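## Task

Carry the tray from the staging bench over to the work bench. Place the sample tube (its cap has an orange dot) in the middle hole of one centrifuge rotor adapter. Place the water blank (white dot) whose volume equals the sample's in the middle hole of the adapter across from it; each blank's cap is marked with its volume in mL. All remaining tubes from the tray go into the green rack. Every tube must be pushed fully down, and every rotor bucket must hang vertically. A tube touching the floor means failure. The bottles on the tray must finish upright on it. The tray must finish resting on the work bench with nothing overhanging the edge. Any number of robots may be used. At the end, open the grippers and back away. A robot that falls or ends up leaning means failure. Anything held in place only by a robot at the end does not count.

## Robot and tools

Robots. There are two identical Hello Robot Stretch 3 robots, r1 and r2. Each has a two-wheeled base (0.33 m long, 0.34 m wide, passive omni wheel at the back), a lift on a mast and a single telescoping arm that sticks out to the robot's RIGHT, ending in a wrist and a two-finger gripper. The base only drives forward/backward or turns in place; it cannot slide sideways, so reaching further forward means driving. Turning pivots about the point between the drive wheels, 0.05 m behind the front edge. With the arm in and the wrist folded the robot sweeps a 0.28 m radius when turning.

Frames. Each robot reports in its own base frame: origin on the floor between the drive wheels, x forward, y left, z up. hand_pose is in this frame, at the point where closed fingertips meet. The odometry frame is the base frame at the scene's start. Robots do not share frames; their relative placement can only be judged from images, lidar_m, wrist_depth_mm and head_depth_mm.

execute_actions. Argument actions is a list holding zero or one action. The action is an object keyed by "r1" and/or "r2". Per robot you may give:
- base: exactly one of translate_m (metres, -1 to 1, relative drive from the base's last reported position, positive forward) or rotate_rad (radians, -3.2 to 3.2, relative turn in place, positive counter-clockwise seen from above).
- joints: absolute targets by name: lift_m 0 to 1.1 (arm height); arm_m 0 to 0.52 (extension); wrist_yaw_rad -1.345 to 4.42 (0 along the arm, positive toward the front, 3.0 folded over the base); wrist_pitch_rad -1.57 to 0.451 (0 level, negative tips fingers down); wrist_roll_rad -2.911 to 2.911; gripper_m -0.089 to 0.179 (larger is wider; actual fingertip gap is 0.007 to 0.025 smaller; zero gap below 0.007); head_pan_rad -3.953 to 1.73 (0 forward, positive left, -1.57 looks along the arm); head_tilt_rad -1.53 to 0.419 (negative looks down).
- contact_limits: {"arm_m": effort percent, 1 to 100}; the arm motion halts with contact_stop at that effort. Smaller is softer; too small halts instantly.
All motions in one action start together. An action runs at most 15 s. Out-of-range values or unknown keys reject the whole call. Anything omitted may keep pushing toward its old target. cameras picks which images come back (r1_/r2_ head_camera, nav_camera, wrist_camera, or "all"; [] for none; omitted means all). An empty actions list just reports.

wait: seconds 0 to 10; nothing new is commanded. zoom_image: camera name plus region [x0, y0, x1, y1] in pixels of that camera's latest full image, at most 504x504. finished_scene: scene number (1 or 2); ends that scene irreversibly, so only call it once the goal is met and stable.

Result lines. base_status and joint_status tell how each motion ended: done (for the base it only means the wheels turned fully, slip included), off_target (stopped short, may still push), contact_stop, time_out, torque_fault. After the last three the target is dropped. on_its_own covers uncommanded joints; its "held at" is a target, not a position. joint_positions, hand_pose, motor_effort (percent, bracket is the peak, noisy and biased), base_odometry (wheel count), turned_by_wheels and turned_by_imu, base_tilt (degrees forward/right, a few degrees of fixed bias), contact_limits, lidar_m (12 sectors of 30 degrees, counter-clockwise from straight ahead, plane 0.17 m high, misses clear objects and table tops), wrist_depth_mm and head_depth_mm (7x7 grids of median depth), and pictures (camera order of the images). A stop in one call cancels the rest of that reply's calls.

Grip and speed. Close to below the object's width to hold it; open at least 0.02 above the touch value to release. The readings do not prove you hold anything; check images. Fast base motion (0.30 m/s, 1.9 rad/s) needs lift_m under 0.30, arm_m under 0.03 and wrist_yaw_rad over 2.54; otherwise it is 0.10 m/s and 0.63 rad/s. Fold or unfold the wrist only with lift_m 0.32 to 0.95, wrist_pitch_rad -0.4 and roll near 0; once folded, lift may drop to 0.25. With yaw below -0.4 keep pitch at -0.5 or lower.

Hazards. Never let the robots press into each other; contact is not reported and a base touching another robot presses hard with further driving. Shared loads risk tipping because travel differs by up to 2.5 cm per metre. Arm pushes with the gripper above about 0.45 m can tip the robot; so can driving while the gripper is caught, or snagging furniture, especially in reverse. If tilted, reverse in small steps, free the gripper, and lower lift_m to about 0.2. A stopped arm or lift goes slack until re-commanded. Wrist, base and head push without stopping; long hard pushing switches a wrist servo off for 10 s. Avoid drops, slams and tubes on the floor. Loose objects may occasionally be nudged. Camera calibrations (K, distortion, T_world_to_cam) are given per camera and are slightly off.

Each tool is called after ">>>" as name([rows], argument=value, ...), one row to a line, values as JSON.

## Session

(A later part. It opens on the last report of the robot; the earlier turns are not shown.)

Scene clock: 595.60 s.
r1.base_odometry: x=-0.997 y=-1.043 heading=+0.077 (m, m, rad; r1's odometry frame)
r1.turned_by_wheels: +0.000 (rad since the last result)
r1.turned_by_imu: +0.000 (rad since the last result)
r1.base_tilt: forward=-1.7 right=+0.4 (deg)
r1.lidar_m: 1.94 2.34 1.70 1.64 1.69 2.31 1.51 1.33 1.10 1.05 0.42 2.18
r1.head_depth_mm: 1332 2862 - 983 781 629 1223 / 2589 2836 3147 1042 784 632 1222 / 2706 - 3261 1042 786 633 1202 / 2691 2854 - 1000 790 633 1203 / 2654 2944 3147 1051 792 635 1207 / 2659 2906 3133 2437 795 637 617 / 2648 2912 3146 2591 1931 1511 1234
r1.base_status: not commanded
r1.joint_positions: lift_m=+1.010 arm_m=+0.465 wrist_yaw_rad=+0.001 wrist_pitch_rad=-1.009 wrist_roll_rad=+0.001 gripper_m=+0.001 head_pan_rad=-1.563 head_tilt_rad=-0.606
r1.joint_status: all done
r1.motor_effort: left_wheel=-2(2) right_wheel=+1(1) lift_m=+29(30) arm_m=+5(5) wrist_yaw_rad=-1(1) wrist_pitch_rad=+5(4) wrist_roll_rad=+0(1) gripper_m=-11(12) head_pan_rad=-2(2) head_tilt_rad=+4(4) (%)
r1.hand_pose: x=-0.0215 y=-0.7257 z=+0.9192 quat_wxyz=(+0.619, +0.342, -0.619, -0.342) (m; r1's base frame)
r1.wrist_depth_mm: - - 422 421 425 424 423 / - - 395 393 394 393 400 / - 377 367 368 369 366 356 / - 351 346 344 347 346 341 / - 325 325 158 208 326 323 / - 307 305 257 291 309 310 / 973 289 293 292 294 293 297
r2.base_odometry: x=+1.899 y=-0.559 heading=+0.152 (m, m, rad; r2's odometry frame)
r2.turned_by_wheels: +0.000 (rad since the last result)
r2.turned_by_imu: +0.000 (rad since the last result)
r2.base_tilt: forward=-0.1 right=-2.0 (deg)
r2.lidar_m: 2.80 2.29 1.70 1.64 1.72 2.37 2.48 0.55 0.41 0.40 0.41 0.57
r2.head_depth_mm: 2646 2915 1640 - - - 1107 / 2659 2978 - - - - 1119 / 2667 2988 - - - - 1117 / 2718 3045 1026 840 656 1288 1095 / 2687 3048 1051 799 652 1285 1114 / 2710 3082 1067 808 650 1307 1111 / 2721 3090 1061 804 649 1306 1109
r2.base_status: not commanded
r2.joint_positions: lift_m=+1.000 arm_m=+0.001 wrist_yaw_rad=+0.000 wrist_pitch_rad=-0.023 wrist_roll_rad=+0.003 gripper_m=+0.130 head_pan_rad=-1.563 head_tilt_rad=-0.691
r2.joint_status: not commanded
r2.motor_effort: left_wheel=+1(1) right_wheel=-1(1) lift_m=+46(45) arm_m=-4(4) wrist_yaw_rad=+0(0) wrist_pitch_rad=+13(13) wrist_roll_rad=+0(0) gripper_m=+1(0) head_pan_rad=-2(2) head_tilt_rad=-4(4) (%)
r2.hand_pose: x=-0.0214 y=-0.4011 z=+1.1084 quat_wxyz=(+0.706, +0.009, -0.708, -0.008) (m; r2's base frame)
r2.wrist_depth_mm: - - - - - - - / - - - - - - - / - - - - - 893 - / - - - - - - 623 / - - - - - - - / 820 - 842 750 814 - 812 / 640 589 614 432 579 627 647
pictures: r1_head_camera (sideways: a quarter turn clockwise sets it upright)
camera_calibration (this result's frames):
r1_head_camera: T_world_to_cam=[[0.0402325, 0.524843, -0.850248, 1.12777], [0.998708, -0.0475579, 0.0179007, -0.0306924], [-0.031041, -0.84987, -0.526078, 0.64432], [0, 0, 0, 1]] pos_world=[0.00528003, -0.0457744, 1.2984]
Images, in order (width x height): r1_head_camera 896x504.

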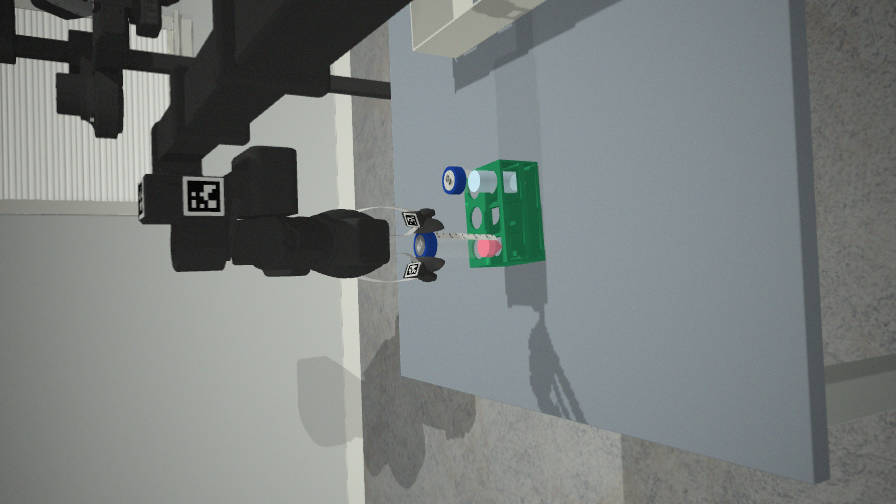

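>>> execute_actions([
  {"r1":{"joints":{"lift_m":0.966}}},
], cameras=[])

>>> execute_actions([
  {"r1":{"joints":{"gripper_m":0.06}}},
], cameras=[])

>>> execute_actions([
  {"r1":{"joints":{"lift_m":1.03}}},
], cameras=["r1_head_camera"])

>>> execute_actions([
  {"r1":{"base":{"translate_m":1},"joints":{"arm_m":0.03,"wrist_pitch_rad":0,"gripper_m":0.13,"lift_m":1.0}}},
], cameras=[])

>>> execute_actions([
  {"r1":{"base":{"translate_m":1}}},
], cameras=[])

>>> execute_actions([
  {"r1":{"base":{"translate_m":0.8},"joints":{"head_tilt_rad":-0.85,"head_pan_rad":-1.3}}},
], cameras=["r1_head_camera"])

Scene clock: 602.47 s.
r1.base_odometry: x=-0.997 y=-1.043 heading=+0.077 (m, m, rad; r1's odometry frame)
r1.turned_by_wheels: +0.000 (rad since the last result)
r1.turned_by_imu: +0.000 (rad since the last result)
r1.base_tilt: forward=-1.7 right=+0.6 (deg)
r1.lidar_m: 1.95 2.35 1.70 1.64 1.70 2.31 1.51 1.33 1.10 1.05 0.42 2.17
r1.head_depth_mm: 1327 2900 3182 - 783 630 1220 / 2600 2924 3339 1039 785 631 1223 / 2639 2878 3138 1040 785 632 1201 / 2696 2870 3173 873 791 633 1203 / 2658 2897 3196 1050 792 635 1202 / 2647 2918 3170 2465 794 636 616 / 2646 2893 3187 2549 1936 1506 1234
r1.base_status: not commanded
r1.joint_positions: lift_m=+0.966 arm_m=+0.465 wrist_yaw_rad=+0.001 wrist_pitch_rad=-1.009 wrist_roll_rad=+0.001 gripper_m=+0.001 head_pan_rad=-1.563 head_tilt_rad=-0.606
r1.joint_status: all done
r1.motor_effort: left_wheel=-3(2) right_wheel=+1(1) lift_m=+29(28) arm_m=+5(5) wrist_yaw_rad=-1(1) wrist_pitch_rad=+4(5) wrist_roll_rad=-1(0) gripper_m=-14(12) head_pan_rad=-3(2) head_tilt_rad=+4(4) (%)
r1.hand_pose: x=-0.0215 y=-0.7257 z=+0.8752 quat_wxyz=(+0.619, +0.342, -0.619, -0.342) (m; r1's base frame)
r1.wrist_depth_mm: - 373 361 365 367 364 370 / - 342 340 337 343 343 340 / - 318 320 320 319 322 320 / - 297 297 267 241 300 303 / - 280 283 158 209 164 284 / 271 266 265 238 260 267 268 / 252 250 253 252 254 255 254
r2.base_odometry: x=+1.899 y=-0.559 heading=+0.152 (m, m, rad; r2's odometry frame)
r2.turned_by_wheels: +0.000 (rad since the last result)
r2.turned_by_imu: +0.000 (rad since the last result)
r2.base_tilt: forward=-0.1 right=-1.9 (deg)
r2.lidar_m: 2.79 2.29 1.70 1.64 1.71 2.37 2.48 0.55 0.41 0.40 0.41 0.57
r2.head_depth_mm: 2654 2941 1626 - - - 1104 / 2661 3009 - - - - 1121 / 2659 3046 - - - - 1113 / 2694 3060 1024 843 657 1290 1096 / 2680 3034 1049 798 653 1283 1113 / 2720 3081 1067 808 650 1303 1108 / 2735 3072 1064 804 650 1313 1107
r2.base_status: not commanded
r2.joint_positions: lift_m=+1.000 arm_m=+0.001 wrist_yaw_rad=+0.000 wrist_pitch_rad=-0.023 wrist_roll_rad=+0.003 gripper_m=+0.130 head_pan_rad=-1.563 head_tilt_rad=-0.691
r2.joint_status: not commanded
r2.motor_effort: left_wheel=+1(1) right_wheel=-2(1) lift_m=+46(46) arm_m=-4(4) wrist_yaw_rad=+0(1) wrist_pitch_rad=+13(14) wrist_roll_rad=-1(0) gripper_m=+1(1) head_pan_rad=-2(2) head_tilt_rad=-3(3) (%)
r2.hand_pose: x=-0.0214 y=-0.4011 z=+1.1084 quat_wxyz=(+0.706, +0.009, -0.708, -0.008) (m; r2's base frame)
r2.wrist_depth_mm: - - - - - - - / - - - - - - - / - - - - - - - / - - - - - - 631 / - - - - - - - / 800 - 851 757 818 - - / 633 605 607 435 566 611 663
pictures: none
No camera images: the call's "cameras" was empty. Leave "cameras" out to get every camera's image.

Scene clock: 603.53 s.
r1.base_odometry: x=-0.997 y=-1.043 heading=+0.077 (m, m, rad; r1's odometry frame)
r1.turned_by_wheels: +0.000 (rad since the last result)
r1.turned_by_imu: +0.000 (rad since the last result)
r1.base_tilt: forward=-1.7 right=+0.6 (deg)
r1.lidar_m: 1.95 2.35 1.70 1.64 1.69 2.31 1.51 1.33 1.09 1.05 0.42 2.18
r1.head_depth_mm: 1332 2960 3173 - 783 630 1224 / 2602 2922 3280 1041 785 630 1226 / 2695 2869 3173 1047 788 632 1200 / 2685 2909 3164 863 790 633 1196 / 2672 2899 3166 1052 792 634 1202 / 2646 2888 3163 2443 793 636 616 / 2636 2874 3155 2562 1943 1502 1238
r1.base_status: not commanded
r1.joint_positions: lift_m=+0.966 arm_m=+0.465 wrist_yaw_rad=+0.001 wrist_pitch_rad=-1.009 wrist_roll_rad=+0.001 gripper_m=+0.060 head_pan_rad=-1.563 head_tilt_rad=-0.606
r1.joint_status: all done
r1.motor_effort: left_wheel=-2(3) right_wheel=+1(1) lift_m=+29(29) arm_m=+5(5) wrist_yaw_rad=-1(1) wrist_pitch_rad=+4(4) wrist_roll_rad=-1(0) gripper_m=-1(78) head_pan_rad=-3(3) head_tilt_rad=+3(3) (%)
r1.hand_pose: x=-0.0215 y=-0.7257 z=+0.8752 quat_wxyz=(+0.619, +0.342, -0.619, -0.342) (m; r1's base frame)
r1.wrist_depth_mm: - 375 362 365 370 369 367 / - 343 339 342 339 338 344 / - 317 318 321 318 320 322 / - 297 298 267 240 302 299 / - 279 284 162 195 163 284 / 271 264 264 237 261 267 268 / 253 250 253 253 253 255 254
r2.base_odometry: x=+1.899 y=-0.559 heading=+0.152 (m, m, rad; r2's odometry frame)
r2.turned_by_wheels: +0.000 (rad since the last result)
r2.turned_by_imu: +0.000 (rad since the last result)
r2.base_tilt: forward=+0.0 right=-1.9 (deg)
r2.lidar_m: 2.79 2.30 1.70 1.64 1.71 2.37 2.48 0.56 0.41 0.40 0.41 0.57
r2.head_depth_mm: 2638 2940 1642 - - - 1104 / 2661 3009 - - - - 1124 / 2682 2989 - - - - 1117 / 2701 3020 1022 839 655 1289 1097 / 2702 3065 1050 801 652 1286 1113 / 2734 3058 1063 809 652 1305 1110 / 2738 3078 1064 802 649 1305 1104
r2.base_status: not commanded
r2.joint_positions: lift_m=+1.000 arm_m=+0.001 wrist_yaw_rad=+0.000 wrist_pitch_rad=-0.023 wrist_roll_rad=+0.003 gripper_m=+0.130 head_pan_rad=-1.563 head_tilt_rad=-0.691
r2.joint_status: not commanded
r2.motor_effort: left_wheel=+1(0) right_wheel=-1(1) lift_m=+45(45) arm_m=-4(4) wrist_yaw_rad=+0(0) wrist_pitch_rad=+13(14) wrist_roll_rad=+0(1) gripper_m=+1(1) head_pan_rad=-2(2) head_tilt_rad=-4(4) (%)
r2.hand_pose: x=-0.0214 y=-0.4011 z=+1.1084 quat_wxyz=(+0.706, +0.009, -0.708, -0.008) (m; r2's base frame)
r2.wrist_depth_mm: - - - - - - - / - - - - - - - / - - - - - - - / - - - - - - 634 / - - - - - - - / 821 - 831 755 796 - 592 / 631 593 607 426 580 632 575
pictures: none
No camera images: the call's "cameras" was empty. Leave "cameras" out to get every camera's image.

Scene clock: 604.93 s.
r1.base_odometry: x=-0.997 y=-1.043 heading=+0.077 (m, m, rad; r1's odometry frame)
r1.turned_by_wheels: +0.000 (rad since the last result)
r1.turned_by_imu: +0.000 (rad since the last result)
r1.base_tilt: forward=-1.8 right=+0.6 (deg)
r1.lidar_m: 1.95 2.34 1.70 1.64 1.70 2.31 1.50 1.33 1.09 1.05 0.42 2.17
r1.head_depth_mm: 1331 - 3266 984 781 629 1214 / 2590 - 3132 1037 782 632 1226 / 2688 - 3214 1042 786 632 1202 / 2673 2915 3124 998 790 634 1202 / 2672 2927 3185 1051 793 633 1202 / 2646 2909 3157 2437 795 636 617 / 2653 2900 3181 2584 1928 1513 1234
r1.base_status: not commanded
r1.joint_positions: lift_m=+1.030 arm_m=+0.465 wrist_yaw_rad=+0.001 wrist_pitch_rad=-1.009 wrist_roll_rad=+0.001 gripper_m=+0.060 head_pan_rad=-1.563 head_tilt_rad=-0.606
r1.joint_status: all done
r1.motor_effort: left_wheel=-2(2) right_wheel=+1(1) lift_m=+40(43) arm_m=+5(4) wrist_yaw_rad=-1(1) wrist_pitch_rad=+4(5) wrist_roll_rad=+0(0) gripper_m=-1(1) head_pan_rad=-3(2) head_tilt_rad=+4(3) (%)
r1.hand_pose: x=-0.0215 y=-0.7257 z=+0.9388 quat_wxyz=(+0.619, +0.342, -0.619, -0.342) (m; r1's base frame)
r1.wrist_depth_mm: - - 450 447 450 449 455 / - - 418 420 422 418 419 / - - 389 390 391 394 357 / - 369 366 368 368 367 349 / - 348 349 287 294 350 340 / - 324 325 321 323 328 327 / - 310 310 311 312 311 311
r2.base_odometry: x=+1.899 y=-0.559 heading=+0.152 (m, m, rad; r2's odometry frame)
r2.turned_by_wheels: +0.000 (rad since the last result)
r2.turned_by_imu: +0.000 (rad since the last result)
r2.base_tilt: forward=-0.1 right=-2.0 (deg)
r2.lidar_m: 2.79 2.29 1.69 1.64 1.71 2.37 2.48 0.55 0.41 0.40 0.41 0.57
r2.head_depth_mm: 2642 2923 1632 - - - 1107 / 2657 2988 - - - - 1124 / 2697 3020 - - - - 1119 / 2688 3035 1024 840 655 1286 1094 / 2704 3046 1047 800 653 1288 1113 / 2714 3089 1067 811 652 1313 1110 / 2719 3103 1061 806 649 1308 1107
r2.base_status: not commanded
r2.joint_positions: lift_m=+1.000 arm_m=+0.001 wrist_yaw_rad=+0.000 wrist_pitch_rad=-0.023 wrist_roll_rad=+0.003 gripper_m=+0.130 head_pan_rad=-1.563 head_tilt_rad=-0.691
r2.joint_status: not commanded
r2.motor_effort: left_wheel=+0(0) right_wheel=-2(1) lift_m=+46(45) arm_m=-4(4) wrist_yaw_rad=-1(1) wrist_pitch_rad=+14(13) wrist_roll_rad=+0(1) gripper_m=+1(0) head_pan_rad=-2(2) head_tilt_rad=-4(3) (%)
r2.hand_pose: x=-0.0214 y=-0.4011 z=+1.1084 quat_wxyz=(+0.706, +0.009, -0.708, -0.008) (m; r2's base frame)
r2.wrist_depth_mm: - - - - - - - / - - - - - - - / - - - - - - - / - - - - - - 610 / - - - - - - - / 832 - 835 759 796 - 851 / 635 610 603 429 595 613 665
pictures: r1_head_camera (sideways: a quarter turn clockwise sets it upright)
camera_calibration (this result's frames):
r1_head_camera: T_world_to_cam=[[0.0402323, 0.524842, -0.850248, 1.12777], [0.998708, -0.0475577, 0.0179007, -0.0306924], [-0.0310408, -0.84987, -0.526078, 0.64432], [0, 0, 0, 1]] pos_world=[0.00528004, -0.0457744, 1.2984]
Images, in order (width x height): r1_head_camera 896x504.

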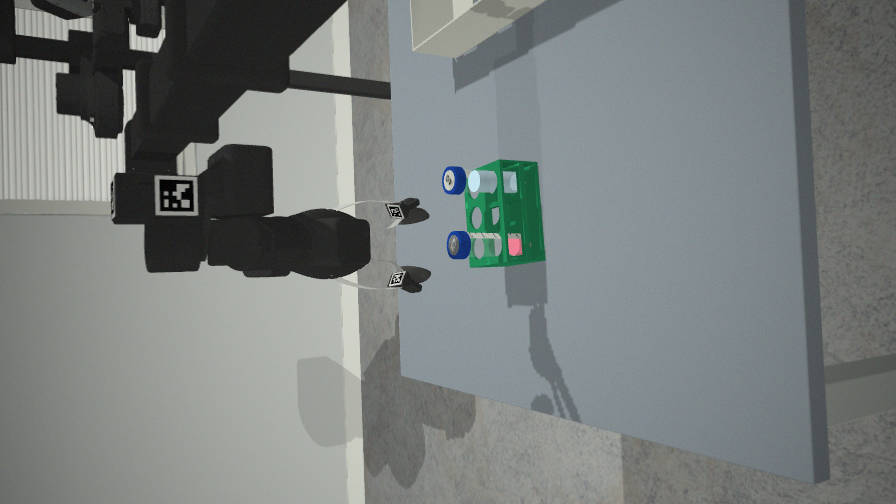

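Scene clock: 615.90 s.
r1.base_odometry: x=+0.000 y=-0.965 heading=+0.077 (m, m, rad; r1's odometry frame)
r1.turned_by_wheels: +0.000 (rad since the last result)
r1.turned_by_imu: +0.001 (rad since the last result)
r1.base_tilt: forward=-1.8 right=+0.6 (deg)
r1.lidar_m: 2.36 2.32 1.70 1.65 1.70 2.33 2.31 0.94 1.34 3.15 1.37 0.98
r1.head_depth_mm: 2735 2991 3254 - - - - / 2657 2956 3220 - - - 1226 / 2698 2933 3227 - - - 1211 / 2671 2928 3176 - - 1537 1247 / 2658 2927 3180 2447 1907 1547 1290 / 2668 2881 3178 2572 1935 1539 1292 / 2632 2869 3148 2558 1934 1546 1291
r1.base_status: done
r1.joint_positions: lift_m=+1.000 arm_m=+0.030 wrist_yaw_rad=+0.001 wrist_pitch_rad=-0.020 wrist_roll_rad=+0.001 gripper_m=+0.130 head_pan_rad=-1.563 head_tilt_rad=-0.606
r1.joint_status: all done
r1.motor_effort: left_wheel=-3(2) right_wheel=+1(5) lift_m=+29(33) arm_m=-4(4) wrist_yaw_rad=-1(1) wrist_pitch_rad=+10(11) wrist_roll_rad=+0(0) gripper_m=-1(83) head_pan_rad=-3(2) head_tilt_rad=+4(3) (%)
r1.hand_pose: x=-0.0211 y=-0.4310 z=+1.1097 quat_wxyz=(+0.707, +0.008, -0.707, -0.007) (m; r1's base frame)
r1.wrist_depth_mm: - - - - - - - / - - - - - - - / - - - - - - - / - - - - - - - / - - - - - - - / - - - - - - - / - - - - - - 943
r2.base_odometry: x=+1.899 y=-0.559 heading=+0.152 (m, m, rad; r2's odometry frame)
r2.turned_by_wheels: +0.000 (rad since the last result)
r2.turned_by_imu: +0.000 (rad since the last result)
r2.base_tilt: forward=-0.1 right=-2.1 (deg)
r2.lidar_m: 2.80 2.29 1.70 1.64 1.72 2.37 2.48 0.55 0.41 0.40 0.41 0.57
r2.head_depth_mm: 2651 2963 2958 - - - 1103 / 2667 3016 - - - - 1125 / 2675 3020 - - - - 1118 / 2674 3022 1024 842 656 1287 1098 / 2709 3022 1046 798 653 1286 1115 / 2694 3086 1066 810 650 1310 1109 / 2745 3074 1058 805 648 1308 1108
r2.base_status: not commanded
r2.joint_positions: lift_m=+1.000 arm_m=+0.001 wrist_yaw_rad=+0.000 wrist_pitch_rad=-0.023 wrist_roll_rad=+0.003 gripper_m=+0.130 head_pan_rad=-1.563 head_tilt_rad=-0.691
r2.joint_status: not commanded
r2.motor_effort: left_wheel=+0(0) right_wheel=-2(1) lift_m=+46(45) arm_m=-4(4) wrist_yaw_rad=+0(0) wrist_pitch_rad=+13(13) wrist_roll_rad=-1(0) gripper_m=+1(0) head_pan_rad=-2(2) head_tilt_rad=-3(4) (%)
r2.hand_pose: x=-0.0214 y=-0.4011 z=+1.1084 quat_wxyz=(+0.706, +0.009, -0.708, -0.008) (m; r2's base frame)
r2.wrist_depth_mm: - - - - - - - / - - - - - - - / - - - - - - - / - - - - - - - / - - - - - - - / 823 - 833 761 836 - - / 634 605 627 429 580 627 674
pictures: none
No camera images: the call's "cameras" was empty. Leave "cameras" out to get every camera's image.

Scene clock: 626.87 s.
r1.base_odometry: x=+0.997 y=-0.888 heading=+0.077 (m, m, rad; r1's odometry frame)
r1.turned_by_wheels: +0.000 (rad since the last result)
r1.turned_by_imu: +0.001 (rad since the last result)
r1.base_tilt: forward=-1.7 right=+0.7 (deg)
r1.lidar_m: 3.43 2.34 1.69 1.62 1.71 2.34 1.89 2.13 0.41 0.40 1.08 1.38
r1.head_depth_mm: 2700 2945 3250 - - - - / 2677 2943 3202 - - - 1222 / 2684 2963 3201 - - - 666 / 2657 2969 3169 - - 633 1199 / 2658 2917 3188 1009 764 635 569 / 2659 2882 3153 1055 771 637 573 / 2652 2899 3143 1056 799 638 575
r1.base_status: done
r1.joint_positions: lift_m=+1.000 arm_m=+0.030 wrist_yaw_rad=+0.001 wrist_pitch_rad=-0.020 wrist_roll_rad=+0.001 gripper_m=+0.130 head_pan_rad=-1.563 head_tilt_rad=-0.606
r1.joint_status: not commanded
r1.motor_effort: left_wheel=-3(5) right_wheel=+2(4) lift_m=+29(28) arm_m=-4(4) wrist_yaw_rad=+0(1) wrist_pitch_rad=+10(10) wrist_roll_rad=+0(1) gripper_m=+0(1) head_pan_rad=-3(3) head_tilt_rad=+4(4) (%)
r1.hand_pose: x=-0.0211 y=-0.4310 z=+1.1097 quat_wxyz=(+0.707, +0.008, -0.707, -0.007) (m; r1's base frame)
r1.wrist_depth_mm: - - - - - - - / - - - - - - - / - - - - - - - / - - - - - - - / - - - - - - - / 752 703 771 805 - - - / 586 591 592 611 - - -
r2.base_odometry: x=+1.899 y=-0.559 heading=+0.152 (m, m, rad; r2's odometry frame)
r2.turned_by_wheels: +0.000 (rad since the last result)
r2.turned_by_imu: +0.000 (rad since the last result)
r2.base_tilt: forward=-0.1 right=-2.0 (deg)
r2.lidar_m: 2.80 2.30 1.69 1.64 1.72 2.38 2.48 0.55 0.41 0.40 0.41 0.57
r2.head_depth_mm: 2663 3000 2950 - - - 1104 / 2645 3007 - - - - 1126 / 2709 3027 - - - - 1119 / 2710 3026 1023 842 656 1287 1099 / 2689 3023 1051 799 655 1286 1116 / 2723 3093 1066 810 652 1309 1111 / 2733 3080 1059 806 649 1308 1110
r2.base_status: not commanded
r2.joint_positions: lift_m=+1.000 arm_m=+0.001 wrist_yaw_rad=+0.000 wrist_pitch_rad=-0.023 wrist_roll_rad=+0.003 gripper_m=+0.130 head_pan_rad=-1.563 head_tilt_rad=-0.691
r2.joint_status: not commanded
r2.motor_effort: left_wheel=+1(1) right_wheel=-1(1) lift_m=+46(45) arm_m=-4(4) wrist_yaw_rad=-1(1) wrist_pitch_rad=+14(13) wrist_roll_rad=-1(0) gripper_m=+1(1) head_pan_rad=-3(2) head_tilt_rad=-3(4) (%)
r2.hand_pose: x=-0.0214 y=-0.4011 z=+1.1084 quat_wxyz=(+0.706, +0.009, -0.708, -0.008) (m; r2's base frame)
r2.wrist_depth_mm: - - - - - - - / - - - - - - - / - - - - - - - / - - - - - - - / - - - - - - - / 806 - 836 745 826 - - / 622 611 604 428 578 632 659
pictures: none
No camera images: the call's "cameras" was empty. Leave "cameras" out to get every camera's image.

Scene clock: 635.83 s.
r1.base_odometry: x=+1.795 y=-0.827 heading=+0.077 (m, m, rad; r1's odometry frame)
r1.turned_by_wheels: +0.000 (rad since the last result)
r1.turned_by_imu: +0.001 (rad since the last result)
r1.base_tilt: forward=-1.6 right=+0.7 (deg)
r1.lidar_m: 2.61 2.34 1.72 1.62 1.69 2.35 2.68 0.96 1.08 1.04 1.08 0.65
r1.head_depth_mm: 2634 2881 - - - 1294 1158 / 2692 2927 974 732 635 1297 1152 / 2769 3005 943 752 627 1320 1157 / 2806 3025 940 605 628 1319 1158 / 2869 3118 942 694 642 1329 1156 / 2921 3119 942 755 659 1325 1158 / 3002 3098 944 754 677 1323 1159
r1.base_status: done
r1.joint_positions: lift_m=+1.000 arm_m=+0.030 wrist_yaw_rad=+0.001 wrist_pitch_rad=-0.020 wrist_roll_rad=+0.001 gripper_m=+0.130 head_pan_rad=-1.307 head_tilt_rad=-0.839
r1.joint_status: all done
r1.motor_effort: left_wheel=-3(5) right_wheel=+2(4) lift_m=+28(29) arm_m=-4(4) wrist_yaw_rad=-1(1) wrist_pitch_rad=+10(10) wrist_roll_rad=+0(1) gripper_m=-1(1) head_pan_rad=+3(18) head_tilt_rad=-7(33) (%)
r1.hand_pose: x=-0.0211 y=-0.4310 z=+1.1097 quat_wxyz=(+0.707, +0.008, -0.707, -0.007) (m; r1's base frame)
r1.wrist_depth_mm: - - - - - - - / - - - - - - - / - - - - - - - / - - - - - - - / - - - - - - - / - 705 778 790 788 - 840 / 595 588 598 609 624 626 644
r2.base_odometry: x=+1.899 y=-0.559 heading=+0.152 (m, m, rad; r2's odometry frame)
r2.turned_by_wheels: +0.000 (rad since the last result)
r2.turned_by_imu: +0.000 (rad since the last result)
r2.base_tilt: forward=+0.0 right=-2.0 (deg)
r2.lidar_m: 2.80 2.30 1.69 1.64 1.72 2.37 2.49 0.55 0.41 0.40 0.41 0.57
r2.head_depth_mm: 2635 2976 2940 - - - 1105 / 2653 2981 - - - - 1118 / 2669 3019 - - - - 1119 / 2699 3005 1028 840 656 1281 1094 / 2701 3064 1049 799 653 1288 1110 / 2705 3116 1069 809 653 1310 1109 / 2750 3117 1061 803 648 1308 1106
r2.base_status: not commanded
r2.joint_positions: lift_m=+1.000 arm_m=+0.001 wrist_yaw_rad=+0.000 wrist_pitch_rad=-0.023 wrist_roll_rad=+0.003 gripper_m=+0.130 head_pan_rad=-1.563 head_tilt_rad=-0.691
r2.joint_status: not commanded
r2.motor_effort: left_wheel=+0(1) right_wheel=-1(1) lift_m=+46(45) arm_m=-4(4) wrist_yaw_rad=+0(0) wrist_pitch_rad=+13(13) wrist_roll_rad=-1(1) gripper_m=+1(0) head_pan_rad=-2(3) head_tilt_rad=-4(2) (%)
r2.hand_pose: x=-0.0214 y=-0.4011 z=+1.1084 quat_wxyz=(+0.706, +0.009, -0.708, -0.008) (m; r2's base frame)
r2.wrist_depth_mm: - - - - - - - / - - - - - - - / - - - - - - - / - - - - - - - / - - - - - - - / 832 - 822 748 809 - - / 637 617 609 428 577 633 678
pictures: r1_head_camera (sideways: a quarter turn clockwise sets it upright)
camera_calibration (this result's frames):
r1_head_camera: T_world_to_cam=[[-0.141559, 0.693991, -0.705931, 0.940759], [0.978873, 0.204418, 0.00466865, -0.0133413], [0.147545, -0.690355, -0.708266, 0.880231], [0, 0, 0, 1]] pos_world=[0.0163589, -0.0424786, 1.28761]
Images, in order (width x height): r1_head_camera 896x504.

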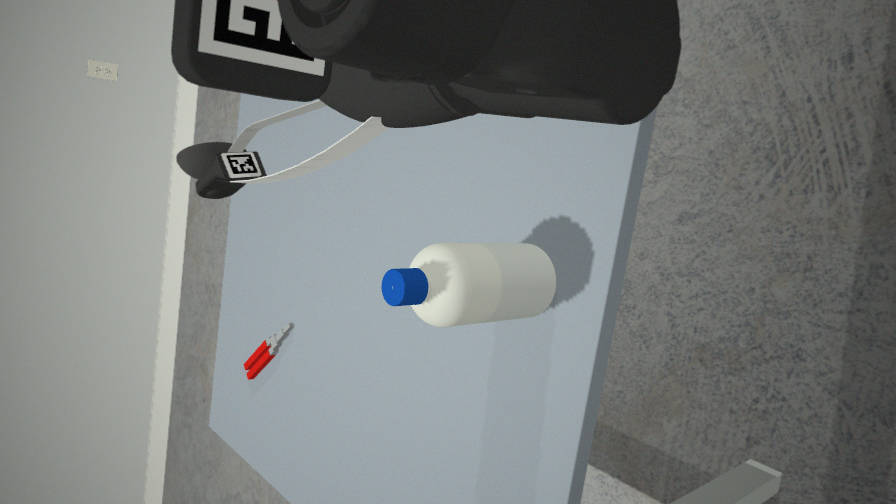

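>>> execute_actions([
  {"r1":{"base":{"translate_m":0.156},"joints":{"arm_m":0.04,"head_pan_rad":-1.57}}},
], cameras=[])

>>> execute_actions([
  {"r1":{"joints":{"lift_m":0.757}}},
], cameras=["r1_head_camera","r1_wrist_camera"])

Scene clock: 642.10 s.
r1.base_odometry: x=+1.950 y=-0.815 heading=+0.077 (m, m, rad; r1's odometry frame)
r1.turned_by_wheels: +0.000 (rad since the last result)
r1.turned_by_imu: +0.000 (rad since the last result)
r1.base_tilt: forward=-1.5 right=+0.5 (deg)
r1.lidar_m: 2.45 2.34 1.71 1.62 1.69 2.35 2.84 1.10 1.08 1.04 0.53 0.55
r1.head_depth_mm: 2760 - - - - 1305 1153 / 2761 3010 - - - 1316 1152 / 2760 - - - - 1321 1155 / 2775 - - 568 600 1320 1154 / 2734 2952 942 754 629 1325 1156 / 2713 2972 945 753 628 1319 1158 / 2736 2965 943 755 629 1322 1117
r1.base_status: done
r1.joint_positions: lift_m=+1.000 arm_m=+0.040 wrist_yaw_rad=+0.001 wrist_pitch_rad=-0.020 wrist_roll_rad=+0.001 gripper_m=+0.130 head_pan_rad=-1.563 head_tilt_rad=-0.839
r1.joint_status: all done
r1.motor_effort: left_wheel=-3(4) right_wheel=+2(4) lift_m=+29(28) arm_m=+5(5) wrist_yaw_rad=+0(1) wrist_pitch_rad=+10(10) wrist_roll_rad=+0(0) gripper_m=+0(1) head_pan_rad=-2(20) head_tilt_rad=-7(7) (%)
r1.hand_pose: x=-0.0211 y=-0.4403 z=+1.1097 quat_wxyz=(+0.707, +0.008, -0.707, -0.007) (m; r1's base frame)
r1.wrist_depth_mm: - - - - - - - / - - - - - - - / - - - - - - - / - - - - - - - / - - - - - - - / - 694 785 785 789 - 844 / - 585 600 612 617 618 642
r2.base_odometry: x=+1.899 y=-0.559 heading=+0.152 (m, m, rad; r2's odometry frame)
r2.turned_by_wheels: +0.000 (rad since the last result)
r2.turned_by_imu: +0.000 (rad since the last result)
r2.base_tilt: forward=+0.0 right=-2.0 (deg)
r2.lidar_m: 2.80 2.30 1.70 1.64 1.71 2.37 2.48 0.55 0.41 0.40 0.41 0.57
r2.head_depth_mm: 2654 2998 2918 - - - 1104 / 2666 3010 - - - - 1125 / 2659 3014 - - - - 1119 / 2660 3021 1023 841 655 1291 1096 / 2692 3062 1050 796 653 1288 1112 / 2733 3083 1068 810 651 1308 1113 / 2741 3088 1061 804 649 1307 1106
r2.base_status: not commanded
r2.joint_positions: lift_m=+1.000 arm_m=+0.001 wrist_yaw_rad=+0.000 wrist_pitch_rad=-0.023 wrist_roll_rad=+0.003 gripper_m=+0.130 head_pan_rad=-1.563 head_tilt_rad=-0.691
r2.joint_status: not commanded
r2.motor_effort: left_wheel=+1(0) right_wheel=-2(1) lift_m=+45(45) arm_m=-4(4) wrist_yaw_rad=+0(0) wrist_pitch_rad=+13(13) wrist_roll_rad=+0(0) gripper_m=+0(1) head_pan_rad=-2(2) head_tilt_rad=-3(4) (%)
r2.hand_pose: x=-0.0214 y=-0.4011 z=+1.1084 quat_wxyz=(+0.706, +0.009, -0.708, -0.008) (m; r2's base frame)
r2.wrist_depth_mm: - - - - - - - / - - - - - - - / - - - - - - - / - - - - - - - / - - - - - - - / 807 - 833 744 817 - - / 626 608 602 432 575 631 672
pictures: none
No camera images: the call's "cameras" was empty. Leave "cameras" out to get every camera's image.

Scene clock: 645.13 s.
r1.base_odometry: x=+1.950 y=-0.815 heading=+0.077 (m, m, rad; r1's odometry frame)
r1.turned_by_wheels: +0.000 (rad since the last result)
r1.turned_by_imu: +0.000 (rad since the last result)
r1.base_tilt: forward=-1.7 right=+0.7 (deg)
r1.lidar_m: 2.45 2.34 1.72 1.62 1.69 2.35 2.84 1.10 1.08 1.04 0.53 0.55
r1.head_depth_mm: 2791 3021 939 754 641 - - / 2793 2964 942 753 627 - - / 2750 2951 944 765 626 - 1113 / 2781 2965 944 553 607 1292 1136 / 2724 2971 942 777 628 1324 1155 / 2705 2951 946 754 628 1323 1159 / 2717 2968 944 754 629 1324 1121
r1.base_status: not commanded
r1.joint_positions: lift_m=+0.757 arm_m=+0.040 wrist_yaw_rad=+0.001 wrist_pitch_rad=-0.020 wrist_roll_rad=+0.001 gripper_m=+0.130 head_pan_rad=-1.563 head_tilt_rad=-0.839
r1.joint_status: all done
r1.motor_effort: left_wheel=-3(2) right_wheel=+2(2) lift_m=+29(29) arm_m=+4(4) wrist_yaw_rad=-1(1) wrist_pitch_rad=+10(10) wrist_roll_rad=+0(0) gripper_m=-1(0) head_pan_rad=-2(3) head_tilt_rad=-6(7) (%)
r1.hand_pose: x=-0.0211 y=-0.4403 z=+0.8668 quat_wxyz=(+0.707, +0.008, -0.707, -0.007) (m; r1's base frame)
r1.wrist_depth_mm: - - - - - - - / - - - - - - - / - - - 156 - - - / - 747 693 148 845 - - / 425 464 413 140 445 539 514 / 316 291 297 145 317 - 347 / 241 244 237 151 256 259 267
r2.base_odometry: x=+1.899 y=-0.559 heading=+0.152 (m, m, rad; r2's odometry frame)
r2.turned_by_wheels: +0.000 (rad since the last result)
r2.turned_by_imu: +0.000 (rad since the last result)
r2.base_tilt: forward=-0.1 right=-2.1 (deg)
r2.lidar_m: 2.79 2.29 1.70 1.64 1.71 2.37 2.48 0.56 0.41 0.40 0.41 0.57
r2.head_depth_mm: 2668 2952 2916 - - - 1106 / 2662 2986 - - - - 1118 / 2669 3011 - - - - 1117 / 2684 3034 1025 841 654 1290 1093 / 2701 3076 1050 798 653 1283 1113 / 2714 3063 1065 809 650 1310 1106 / 2744 3090 1059 806 648 1304 1109
r2.base_status: not commanded
r2.joint_positions: lift_m=+1.000 arm_m=+0.001 wrist_yaw_rad=+0.000 wrist_pitch_rad=-0.023 wrist_roll_rad=+0.003 gripper_m=+0.130 head_pan_rad=-1.563 head_tilt_rad=-0.691
r2.joint_status: not commanded
r2.motor_effort: left_wheel=+1(0) right_wheel=-2(1) lift_m=+46(45) arm_m=-4(4) wrist_yaw_rad=+0(1) wrist_pitch_rad=+13(13) wrist_roll_rad=-1(0) gripper_m=+1(0) head_pan_rad=-2(2) head_tilt_rad=-3(2) (%)
r2.hand_pose: x=-0.0214 y=-0.4011 z=+1.1084 quat_wxyz=(+0.706, +0.009, -0.708, -0.008) (m; r2's base frame)
r2.wrist_depth_mm: - - - - - - - / - - - - - - - / - - - - - - - / - - - - - - - / - - - - - - - / 802 - 832 777 817 - - / 640 618 613 434 610 640 659
pictures: r1_head_camera (sideways: a quarter turn clockwise sets it upright), r1_wrist_camera
camera_calibration (this result's frames):
r1_head_camera: T_world_to_cam=[[0.0386363, 0.70734, -0.705817, 0.939511], [0.998743, -0.049904, 0.00465935, -0.0134504], [-0.0319273, -0.70511, -0.708379, 0.881473], [0, 0, 0, 1]] pos_world=[0.00527733, -0.0436898, 1.2876]
r1_wrist_camera: T_world_to_cam=[[-0.998981, -0.017554, 0.041577, -0.0684347], [-0.0444184, 0.219394, -0.974625, 0.965679], [0.00798685, -0.975478, -0.21995, -0.074868], [0, 0, 0, 1]] pos_world=[-0.0248731, -0.286097, 0.927553]
Images, in order (width x height): r1_head_camera 896x504, r1_wrist_camera 644x364.

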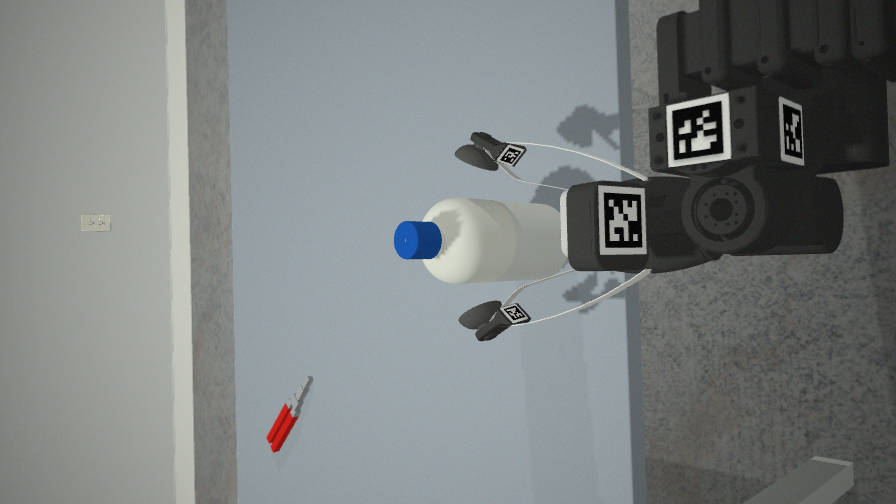

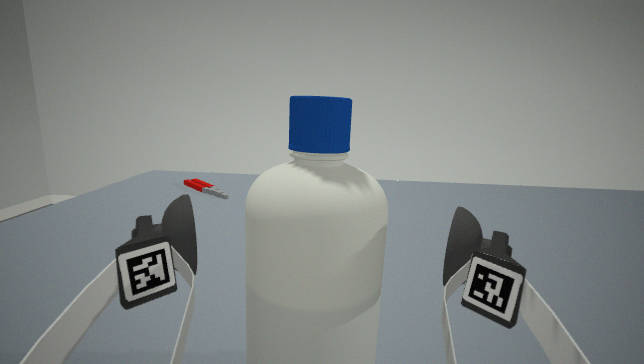

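>>> execute_actions([
  {"r1":{"joints":{"arm_m":0.072}}},
], cameras=[])

>>> execute_actions([
  {"r1":{"joints":{"gripper_m":0.03}}},
], cameras=[])

>>> execute_actions([
  {"r1":{"base":{"translate_m":-1},"joints":{"lift_m":0.88}}},
], cameras=["r1_wrist_camera"])

>>> execute_actions([
  {"r1":{"base":{"translate_m":-1}}},
], cameras=[])

>>> execute_actions([
  {"r1":{"base":{"translate_m":-1}}},
], cameras=[])

>>> execute_actions([
  {"r1":{"base":{"translate_m":-0.43},"joints":{"arm_m":0.19,"head_tilt_rad":-0.7}},"r2":{"joints":{"wrist_pitch_rad":-1.4,"head_tilt_rad":-0.55}}},
], cameras=["r1_head_camera","r2_head_camera"])

Scene clock: 652.70 s.
r1.base_odometry: x=+1.950 y=-0.815 heading=+0.077 (m, m, rad; r1's odometry frame)
r1.turned_by_wheels: +0.000 (rad since the last result)
r1.turned_by_imu: +0.000 (rad since the last result)
r1.base_tilt: forward=-1.5 right=+0.5 (deg)
r1.lidar_m: 2.45 2.34 1.71 1.62 1.70 2.35 2.84 1.10 1.08 1.04 0.53 0.55
r1.head_depth_mm: 2771 2989 936 752 642 - - / 2781 2971 942 754 642 - 1124 / 2769 2934 942 776 650 - 1133 / 2770 2968 946 554 - 1321 1160 / 2753 2943 943 778 628 1321 1155 / 2739 2974 945 755 629 1324 1156 / 2740 2961 946 753 628 1327 1115
r1.base_status: not commanded
r1.joint_positions: lift_m=+0.757 arm_m=+0.072 wrist_yaw_rad=+0.001 wrist_pitch_rad=-0.020 wrist_roll_rad=+0.001 gripper_m=+0.130 head_pan_rad=-1.563 head_tilt_rad=-0.839
r1.joint_status: all done
r1.motor_effort: left_wheel=-3(2) right_wheel=+1(1) lift_m=+29(29) arm_m=+5(5) wrist_yaw_rad=-1(1) wrist_pitch_rad=+10(10) wrist_roll_rad=+0(1) gripper_m=+1(0) head_pan_rad=-2(3) head_tilt_rad=-7(7) (%)
r1.hand_pose: x=-0.0211 y=-0.4723 z=+0.8668 quat_wxyz=(+0.707, +0.008, -0.707, -0.007) (m; r1's base frame)
r1.wrist_depth_mm: - - - - - - - / - - - - - - - / - - - 122 - - - / - 732 741 123 - - - / 427 464 122 108 408 545 504 / 313 290 123 109 315 - 353 / 241 245 136 114 245 258 268
r2.base_odometry: x=+1.899 y=-0.559 heading=+0.152 (m, m, rad; r2's odometry frame)
r2.turned_by_wheels: +0.000 (rad since the last result)
r2.turned_by_imu: +0.000 (rad since the last result)
r2.base_tilt: forward=-0.2 right=-1.9 (deg)
r2.lidar_m: 2.80 2.29 1.69 1.64 1.71 2.37 2.48 0.55 0.41 0.40 0.41 0.57
r2.head_depth_mm: 2664 3011 2946 - - - 1102 / 2666 2993 - - - - 1124 / 2674 3024 - - - - 1119 / 2673 3051 1024 841 655 1283 1098 / 2696 3044 1047 798 653 1284 1115 / 2725 3045 1067 809 653 1313 1109 / 2732 3071 1063 803 649 1308 1113
r2.base_status: not commanded
r2.joint_positions: lift_m=+1.000 arm_m=+0.001 wrist_yaw_rad=+0.000 wrist_pitch_rad=-0.023 wrist_roll_rad=+0.003 gripper_m=+0.130 head_pan_rad=-1.563 head_tilt_rad=-0.691
r2.joint_status: not commanded
r2.motor_effort: left_wheel=+0(0) right_wheel=-1(1) lift_m=+45(45) arm_m=-4(4) wrist_yaw_rad=-1(1) wrist_pitch_rad=+13(13) wrist_roll_rad=+0(1) gripper_m=+1(1) head_pan_rad=-2(2) head_tilt_rad=-4(4) (%)
r2.hand_pose: x=-0.0214 y=-0.4011 z=+1.1084 quat_wxyz=(+0.706, +0.009, -0.708, -0.008) (m; r2's base frame)
r2.wrist_depth_mm: - - - - - - - / - - - - - - - / - - - - - - - / - - - - - - - / - - - - - - - / 803 - 842 747 800 - - / 642 604 618 430 583 630 664
pictures: none
No camera images: the call's "cameras" was empty. Leave "cameras" out to get every camera's image.

Scene clock: 654.20 s.
r1.base_odometry: x=+1.950 y=-0.815 heading=+0.077 (m, m, rad; r1's odometry frame)
r1.turned_by_wheels: +0.000 (rad since the last result)
r1.turned_by_imu: +0.000 (rad since the last result)
r1.base_tilt: forward=-1.7 right=+0.7 (deg)
r1.lidar_m: 2.45 2.34 1.71 1.62 1.69 2.35 2.85 1.10 1.08 1.04 0.53 0.55
r1.head_depth_mm: 2774 2994 939 752 640 - - / 2784 2983 942 753 644 - 1126 / 2762 2968 940 775 643 - 1132 / 2746 2958 943 553 613 1323 1154 / 2747 2983 945 766 628 1321 1156 / 2728 2942 945 754 627 1320 1156 / 2734 2963 946 755 628 1323 1116
r1.base_status: not commanded
r1.joint_positions: lift_m=+0.757 arm_m=+0.072 wrist_yaw_rad=+0.004 wrist_pitch_rad=-0.019 wrist_roll_rad=+0.001 gripper_m=+0.031 head_pan_rad=-1.563 head_tilt_rad=-0.839
r1.joint_status: all done
r1.motor_effort: left_wheel=-2(3) right_wheel=+0(2) lift_m=+30(29) arm_m=+4(5) wrist_yaw_rad=-3(3) wrist_pitch_rad=+10(10) wrist_roll_rad=+0(1) gripper_m=-18(94) head_pan_rad=-3(3) head_tilt_rad=-6(7) (%)
r1.hand_pose: x=-0.0205 y=-0.4724 z=+0.8669 quat_wxyz=(+0.707, +0.008, -0.707, -0.006) (m; r1's base frame)
r1.wrist_depth_mm: - - - - - - - / - - - - - - - / - - - 119 - - - / - 739 756 121 - - - / 428 439 114 107 118 500 511 / 307 312 119 107 117 342 349 / 243 243 226 111 244 262 266
r2.base_odometry: x=+1.899 y=-0.559 heading=+0.152 (m, m, rad; r2's odometry frame)
r2.turned_by_wheels: +0.000 (rad since the last result)
r2.turned_by_imu: +0.000 (rad since the last result)
r2.base_tilt: forward=+0.0 right=-1.9 (deg)
r2.lidar_m: 2.80 2.29 1.70 1.64 1.72 2.38 2.48 0.56 0.41 0.40 0.41 0.57
r2.head_depth_mm: 2647 2974 2948 - - - 1102 / 2661 3011 - - - - 1124 / 2683 3009 - - - - 1117 / 2694 2987 1026 844 656 1292 1096 / 2698 3059 1044 799 652 1286 1118 / 2727 3078 1066 809 652 1315 1111 / 2758 3077 1059 804 649 1312 1111
r2.base_status: not commanded
r2.joint_positions: lift_m=+1.000 arm_m=+0.001 wrist_yaw_rad=+0.000 wrist_pitch_rad=-0.023 wrist_roll_rad=+0.003 gripper_m=+0.130 head_pan_rad=-1.563 head_tilt_rad=-0.691
r2.joint_status: not commanded
r2.motor_effort: left_wheel=+1(0) right_wheel=-1(1) lift_m=+45(45) arm_m=-4(4) wrist_yaw_rad=+0(0) wrist_pitch_rad=+13(13) wrist_roll_rad=+0(1) gripper_m=+0(1) head_pan_rad=-2(2) head_tilt_rad=-2(3) (%)
r2.hand_pose: x=-0.0214 y=-0.4011 z=+1.1084 quat_wxyz=(+0.706, +0.009, -0.708, -0.008) (m; r2's base frame)
r2.wrist_depth_mm: - - - - - - - / - - - - - - - / - - - - - - - / - - - - - - - / - - - - - - - / 815 - 818 753 833 - - / 649 607 606 432 580 619 662
pictures: none
No camera images: the call's "cameras" was empty. Leave "cameras" out to get every camera's image.

Scene clock: 665.27 s.
r1.base_odometry: x=+0.953 y=-0.892 heading=+0.077 (m, m, rad; r1's odometry frame)
r1.turned_by_wheels: +0.000 (rad since the last result)
r1.turned_by_imu: -0.003 (rad since the last result)
r1.base_tilt: forward=-1.6 right=+0.7 (deg)
r1.lidar_m: 3.45 2.34 1.69 1.62 1.71 2.33 1.85 2.08 3.24 0.39 1.08 1.42
r1.head_depth_mm: 2811 2980 2285 1959 - - 1156 / 2770 2960 2312 1986 - 1253 1155 / 2757 2997 2404 - - 1267 1153 / 2760 2935 464 - 621 1272 1119 / 2722 2942 977 755 628 1322 1158 / 2728 2982 943 754 629 1323 1156 / 2700 2973 944 756 628 1325 1165
r1.base_status: done
r1.joint_positions: lift_m=+0.880 arm_m=+0.072 wrist_yaw_rad=+0.002 wrist_pitch_rad=-0.051 wrist_roll_rad=+0.001 gripper_m=+0.031 head_pan_rad=-1.563 head_tilt_rad=-0.839
r1.joint_status: all done
r1.motor_effort: left_wheel=-2(5) right_wheel=+1(3) lift_m=+44(46) arm_m=+4(4) wrist_yaw_rad=-2(2) wrist_pitch_rad=+26(28) wrist_roll_rad=+0(1) gripper_m=-19(19) head_pan_rad=-3(2) head_tilt_rad=-6(7) (%)
r1.hand_pose: x=-0.0209 y=-0.4713 z=+0.9812 quat_wxyz=(+0.707, +0.019, -0.707, -0.018) (m; r1's base frame)
r1.wrist_depth_mm: - - - - - - - / - - - - - - - / - - - 119 - - - / - - - 121 - - - / 671 681 114 107 118 - - / 491 495 118 107 117 - - / 394 369 371 111 - - -
r2.base_odometry: x=+1.899 y=-0.559 heading=+0.152 (m, m, rad; r2's odometry frame)
r2.turned_by_wheels: +0.000 (rad since the last result)
r2.turned_by_imu: +0.000 (rad since the last result)
r2.base_tilt: forward=+0.0 right=-2.0 (deg)
r2.lidar_m: 2.80 2.30 1.70 1.64 1.71 2.37 2.48 0.56 0.41 0.40 0.41 0.57
r2.head_depth_mm: 2657 2995 2915 - - - 1107 / 2663 2997 - - - - 1123 / 2674 3016 - - - - 1117 / 2702 3012 1024 841 654 1289 1100 / 2705 3036 1054 798 654 1286 1115 / 2727 3083 1067 809 651 1314 1110 / 2759 3088 1062 806 648 1305 1113
r2.base_status: not commanded
r2.joint_positions: lift_m=+1.000 arm_m=+0.001 wrist_yaw_rad=+0.000 wrist_pitch_rad=-0.023 wrist_roll_rad=+0.003 gripper_m=+0.130 head_pan_rad=-1.563 head_tilt_rad=-0.691
r2.joint_status: not commanded
r2.motor_effort: left_wheel=+0(0) right_wheel=-1(1) lift_m=+45(46) arm_m=-4(4) wrist_yaw_rad=+0(1) wrist_pitch_rad=+13(13) wrist_roll_rad=-1(1) gripper_m=+1(1) head_pan_rad=-3(2) head_tilt_rad=-4(4) (%)
r2.hand_pose: x=-0.0214 y=-0.4011 z=+1.1084 quat_wxyz=(+0.706, +0.009, -0.708, -0.008) (m; r2's base frame)
r2.wrist_depth_mm: - - - - - - - / - - - - - - - / - - - - - - - / - - - - - - - / - - - - - - - / 841 - 858 759 861 - - / 630 606 606 426 568 617 674
pictures: r1_wrist_camera
camera_calibration (this result's frames):
r1_wrist_camera: T_world_to_cam=[[-0.998961, -0.0198278, 0.0410427, -0.074034], [-0.0446992, 0.249856, -0.967251, 1.09108], [0.00892374, -0.96808, -0.250482, -0.0464901], [0, 0, 0, 1]] pos_world=[-0.0247719, -0.319086, 1.04674]
Images, in order (width x height): r1_wrist_camera 644x364.

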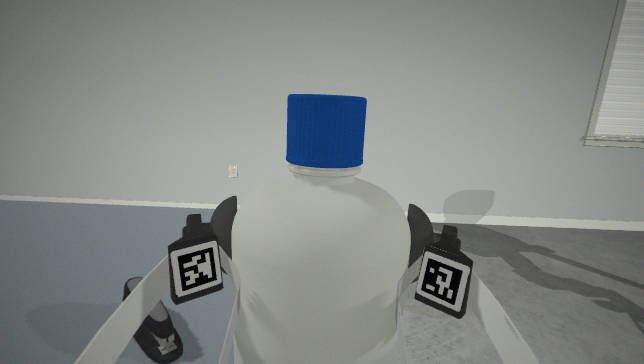

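Scene clock: 676.33 s.
r1.base_odometry: x=-0.044 y=-0.968 heading=+0.077 (m, m, rad; r1's odometry frame)
r1.turned_by_wheels: +0.000 (rad since the last result)
r1.turned_by_imu: -0.003 (rad since the last result)
r1.base_tilt: forward=-1.6 right=+0.6 (deg)
r1.lidar_m: 2.40 2.31 1.71 1.65 1.71 2.33 2.26 0.89 1.31 3.14 1.40 1.02
r1.head_depth_mm: 2772 3004 2290 1963 - - 1156 / 2787 2960 2329 1987 - 1253 1158 / 2752 2963 2398 - - 1269 1158 / 2761 2967 464 - 1525 1296 1155 / 2734 2945 2390 1851 1535 1326 1156 / 2725 2918 2340 1853 1546 1326 1155 / 2735 2954 2319 1851 1536 1325 1158
r1.base_status: done
r1.joint_positions: lift_m=+0.880 arm_m=+0.072 wrist_yaw_rad=+0.002 wrist_pitch_rad=-0.051 wrist_roll_rad=+0.001 gripper_m=+0.031 head_pan_rad=-1.563 head_tilt_rad=-0.839
r1.joint_status: not commanded
r1.motor_effort: left_wheel=-2(5) right_wheel=+1(2) lift_m=+45(44) arm_m=+4(4) wrist_yaw_rad=-2(1) wrist_pitch_rad=+26(26) wrist_roll_rad=-1(0) gripper_m=-19(18) head_pan_rad=-3(2) head_tilt_rad=-7(7) (%)
r1.hand_pose: x=-0.0209 y=-0.4713 z=+0.9812 quat_wxyz=(+0.707, +0.019, -0.707, -0.018) (m; r1's base frame)
r1.wrist_depth_mm: - - - - - - - / - - - - - - - / - - - 119 - - - / - - - 121 - - - / - - 114 107 118 - - / - - 119 107 117 - - / - - - 111 - - -
r2.base_odometry: x=+1.899 y=-0.559 heading=+0.152 (m, m, rad; r2's odometry frame)
r2.turned_by_wheels: +0.000 (rad since the last result)
r2.turned_by_imu: +0.000 (rad since the last result)
r2.base_tilt: forward=-0.1 right=-2.1 (deg)
r2.lidar_m: 2.80 2.30 1.70 1.64 1.71 2.38 2.49 0.56 0.41 0.40 0.41 0.57
r2.head_depth_mm: 2659 3003 2934 - - - 1104 / 2666 3006 - - - - 1122 / 2653 2985 - - - - 1118 / 2680 3025 1024 840 655 1287 1098 / 2714 3055 1052 799 652 1285 1109 / 2707 3067 1066 808 651 1308 1107 / 2734 3099 1060 804 649 1307 1110
r2.base_status: not commanded
r2.joint_positions: lift_m=+1.000 arm_m=+0.001 wrist_yaw_rad=+0.000 wrist_pitch_rad=-0.023 wrist_roll_rad=+0.003 gripper_m=+0.130 head_pan_rad=-1.563 head_tilt_rad=-0.691
r2.joint_status: not commanded
r2.motor_effort: left_wheel=+1(1) right_wheel=-1(1) lift_m=+45(45) arm_m=-4(4) wrist_yaw_rad=+0(0) wrist_pitch_rad=+13(13) wrist_roll_rad=+0(0) gripper_m=+1(1) head_pan_rad=-2(2) head_tilt_rad=-2(4) (%)
r2.hand_pose: x=-0.0214 y=-0.4011 z=+1.1084 quat_wxyz=(+0.706, +0.009, -0.708, -0.008) (m; r2's base frame)
r2.wrist_depth_mm: - - - - - - - / - - - - - - - / - - - - - - - / - - - - - - - / - - - - - - - / 837 - 845 771 810 - - / 615 619 619 426 571 635 668
pictures: none
No camera images: the call's "cameras" was empty. Leave "cameras" out to get every camera's image.

Scene clock: 687.40 s.
r1.base_odometry: x=-1.041 y=-1.045 heading=+0.077 (m, m, rad; r1's odometry frame)
r1.turned_by_wheels: +0.000 (rad since the last result)
r1.turned_by_imu: -0.003 (rad since the last result)
r1.base_tilt: forward=-1.8 right=+0.7 (deg)
r1.lidar_m: 1.99 2.34 1.71 1.64 1.70 2.32 1.47 1.29 1.09 1.05 0.43 2.22
r1.head_depth_mm: 2767 3003 854 775 - - 1156 / 2727 2943 940 810 - 1256 1153 / 2785 2947 943 - - 1270 1153 / 2746 2944 464 - 621 1289 1154 / 2745 2934 942 756 629 1318 1158 / 2752 2931 946 755 629 878 1120 / 2711 2955 2314 802 630 1296 1161
r1.base_status: done
r1.joint_positions: lift_m=+0.880 arm_m=+0.072 wrist_yaw_rad=+0.002 wrist_pitch_rad=-0.051 wrist_roll_rad=+0.001 gripper_m=+0.031 head_pan_rad=-1.563 head_tilt_rad=-0.839
r1.joint_status: not commanded
r1.motor_effort: left_wheel=-2(5) right_wheel=+1(2) lift_m=+44(45) arm_m=+4(4) wrist_yaw_rad=-1(1) wrist_pitch_rad=+27(26) wrist_roll_rad=-1(0) gripper_m=-19(19) head_pan_rad=-3(3) head_tilt_rad=-7(6) (%)
r1.hand_pose: x=-0.0209 y=-0.4713 z=+0.9812 quat_wxyz=(+0.707, +0.019, -0.707, -0.018) (m; r1's base frame)
r1.wrist_depth_mm: - - - - - - - / - - - - - - - / - - - 119 - - - / - - - 121 - - - / - - 114 107 118 627 559 / - - 119 107 117 452 452 / - 401 366 112 398 398 405
r2.base_odometry: x=+1.899 y=-0.559 heading=+0.152 (m, m, rad; r2's odometry frame)
r2.turned_by_wheels: +0.000 (rad since the last result)
r2.turned_by_imu: +0.000 (rad since the last result)
r2.base_tilt: forward=-0.1 right=-2.1 (deg)
r2.lidar_m: 2.80 2.29 1.70 1.64 1.71 2.38 2.48 0.55 0.41 0.40 0.41 0.57
r2.head_depth_mm: 1280 2968 1625 - - - 1104 / 2632 2999 - - - - 1119 / 2674 3021 - - - - 1119 / 2668 3024 1028 841 654 1289 1098 / 2721 3054 1048 798 653 1285 1112 / 2698 3067 1067 810 650 1315 1109 / 2741 3092 1059 803 648 1311 1112
r2.base_status: not commanded
r2.joint_positions: lift_m=+1.000 arm_m=+0.001 wrist_yaw_rad=+0.000 wrist_pitch_rad=-0.023 wrist_roll_rad=+0.003 gripper_m=+0.130 head_pan_rad=-1.563 head_tilt_rad=-0.691
r2.joint_status: not commanded
r2.motor_effort: left_wheel=+0(0) right_wheel=-1(1) lift_m=+45(45) arm_m=-4(4) wrist_yaw_rad=-1(0) wrist_pitch_rad=+14(13) wrist_roll_rad=+0(0) gripper_m=+1(1) head_pan_rad=-2(2) head_tilt_rad=-4(2) (%)
r2.hand_pose: x=-0.0214 y=-0.4011 z=+1.1084 quat_wxyz=(+0.706, +0.009, -0.708, -0.008) (m; r2's base frame)
r2.wrist_depth_mm: - - - - - - - / - - - - - - - / - - - - - - - / - - - - - - - / - - - - - - - / 837 - 821 754 809 - - / 614 608 596 437 579 626 679
pictures: none
No camera images: the call's "cameras" was empty. Leave "cameras" out to get every camera's image.

Scene clock: 692.70 s.
r1.base_odometry: x=-1.470 y=-1.078 heading=+0.077 (m, m, rad; r1's odometry frame)
r1.turned_by_wheels: +0.000 (rad since the last result)
r1.turned_by_imu: -0.001 (rad since the last result)
r1.base_tilt: forward=-1.7 right=+0.7 (deg)
r1.lidar_m: 2.41 2.34 1.70 1.64 1.69 2.33 1.47 0.89 1.09 1.05 1.09 0.72
r1.head_depth_mm: 2720 3056 2932 960 - 614 1217 / 2713 3007 2970 - - 614 1216 / 2668 3012 2957 - - 615 1218 / 1121 2922 1609 - 668 617 1217 / 2696 2956 2965 851 669 617 1214 / 2658 2967 2972 863 676 603 1221 / 2633 2913 2970 901 709 604 1224
r1.base_status: done
r1.joint_positions: lift_m=+0.880 arm_m=+0.190 wrist_yaw_rad=+0.002 wrist_pitch_rad=-0.051 wrist_roll_rad=+0.001 gripper_m=+0.031 head_pan_rad=-1.563 head_tilt_rad=-0.705
r1.joint_status: all done
r1.motor_effort: left_wheel=-2(6) right_wheel=+1(1) lift_m=+45(44) arm_m=+5(4) wrist_yaw_rad=-2(1) wrist_pitch_rad=+26(27) wrist_roll_rad=-1(0) gripper_m=-17(18) head_pan_rad=-3(2) head_tilt_rad=+3(22) (%)
r1.hand_pose: x=-0.0210 y=-0.5893 z=+0.9812 quat_wxyz=(+0.707, +0.019, -0.707, -0.018) (m; r1's base frame)
r1.wrist_depth_mm: - - - - - - - / - - - - - - - / - - - 119 - - - / - - - 121 - - - / 670 678 114 107 117 - - / 493 500 118 107 117 551 551 / 392 321 289 111 321 422 429
r2.base_odometry: x=+1.899 y=-0.559 heading=+0.152 (m, m, rad; r2's odometry frame)
r2.turned_by_wheels: +0.000 (rad since the last result)
r2.turned_by_imu: +0.000 (rad since the last result)
r2.base_tilt: forward=+0.1 right=-1.9 (deg)
r2.lidar_m: 2.79 2.29 1.70 1.65 1.71 2.37 2.48 0.55 0.41 0.40 0.41 0.57
r2.head_depth_mm: 2622 2902 3162 1118 - - - / 2610 2888 3183 1004 - - - / 1361 2829 910 1000 - - - / 2597 1393 3189 872 716 611 1235 / 2663 2955 3194 988 731 600 1201 / 2703 2940 3200 981 742 599 1224 / 2690 2969 3229 971 740 596 1222
r2.base_status: not commanded
r2.joint_positions: lift_m=+1.000 arm_m=+0.001 wrist_yaw_rad=+0.000 wrist_pitch_rad=-1.395 wrist_roll_rad=+0.003 gripper_m=+0.130 head_pan_rad=-1.563 head_tilt_rad=-0.557
r2.joint_status: all done
r2.motor_effort: left_wheel=+1(0) right_wheel=-1(1) lift_m=+46(45) arm_m=-4(4) wrist_yaw_rad=-1(0) wrist_pitch_rad=-2(12) wrist_roll_rad=+0(1) gripper_m=+1(1) head_pan_rad=-2(2) head_tilt_rad=+2(12) (%)
r2.hand_pose: x=-0.0216 y=-0.1666 z=+0.8820 quat_wxyz=(+0.541, +0.454, -0.542, -0.455) (m; r2's base frame)
r2.wrist_depth_mm: - - - - 314 309 311 / - - - - - - - / - - - - - - - / - - - - - - - / - - - - - - - / - - - - - - - / - - - - - - -
pictures: r1_head_camera (sideways: a quarter turn clockwise sets it upright), r2_head_camera (sideways: a quarter turn clockwise sets it upright)
camera_calibration (this result's frames):
r1_head_camera: T_world_to_cam=[[0.0395244, 0.606353, -0.794213, 1.05472], [0.998727, -0.0489097, 0.0123614, -0.0234789], [-0.0313494, -0.79369, -0.607514, 0.75027], [0, 0, 0, 1]] pos_world=[0.00528236, -0.0451986, 1.29376]
r2_head_camera: T_world_to_cam=[[-0.0462534, 0.523268, -0.850912, 1.12507], [0.99865, 0.0443963, -0.0269825, 0.035578], [0.0236582, -0.851011, -0.524615, 0.638181], [0, 0, 0, 1]] pos_world=[0.00141012, -0.0471938, 1.29309]
Images, in order (width x height): r1_head_camera 896x504, r2_head_camera 896x504.

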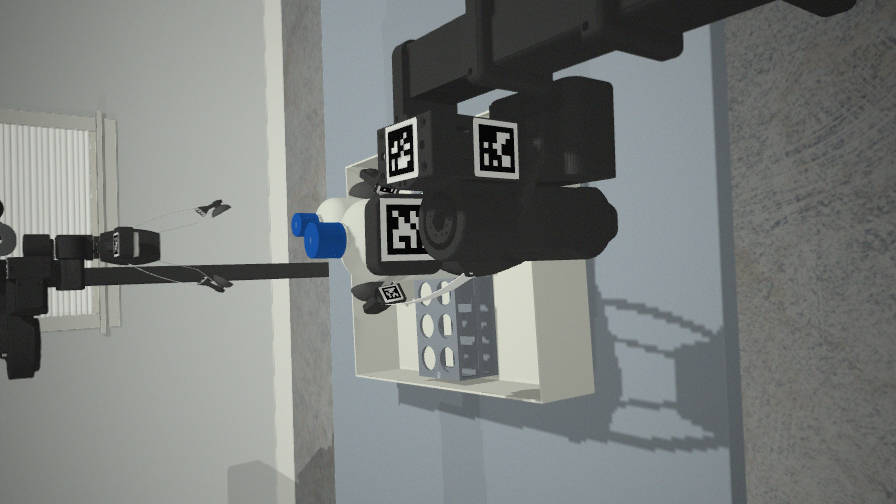

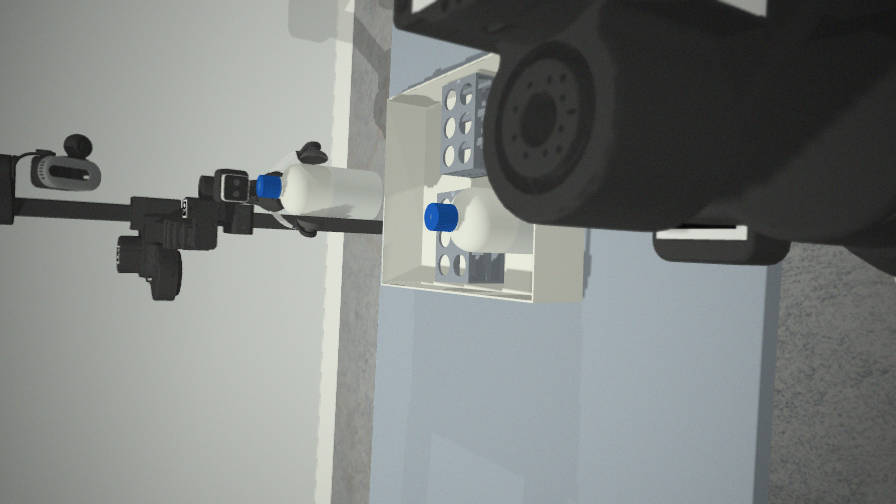

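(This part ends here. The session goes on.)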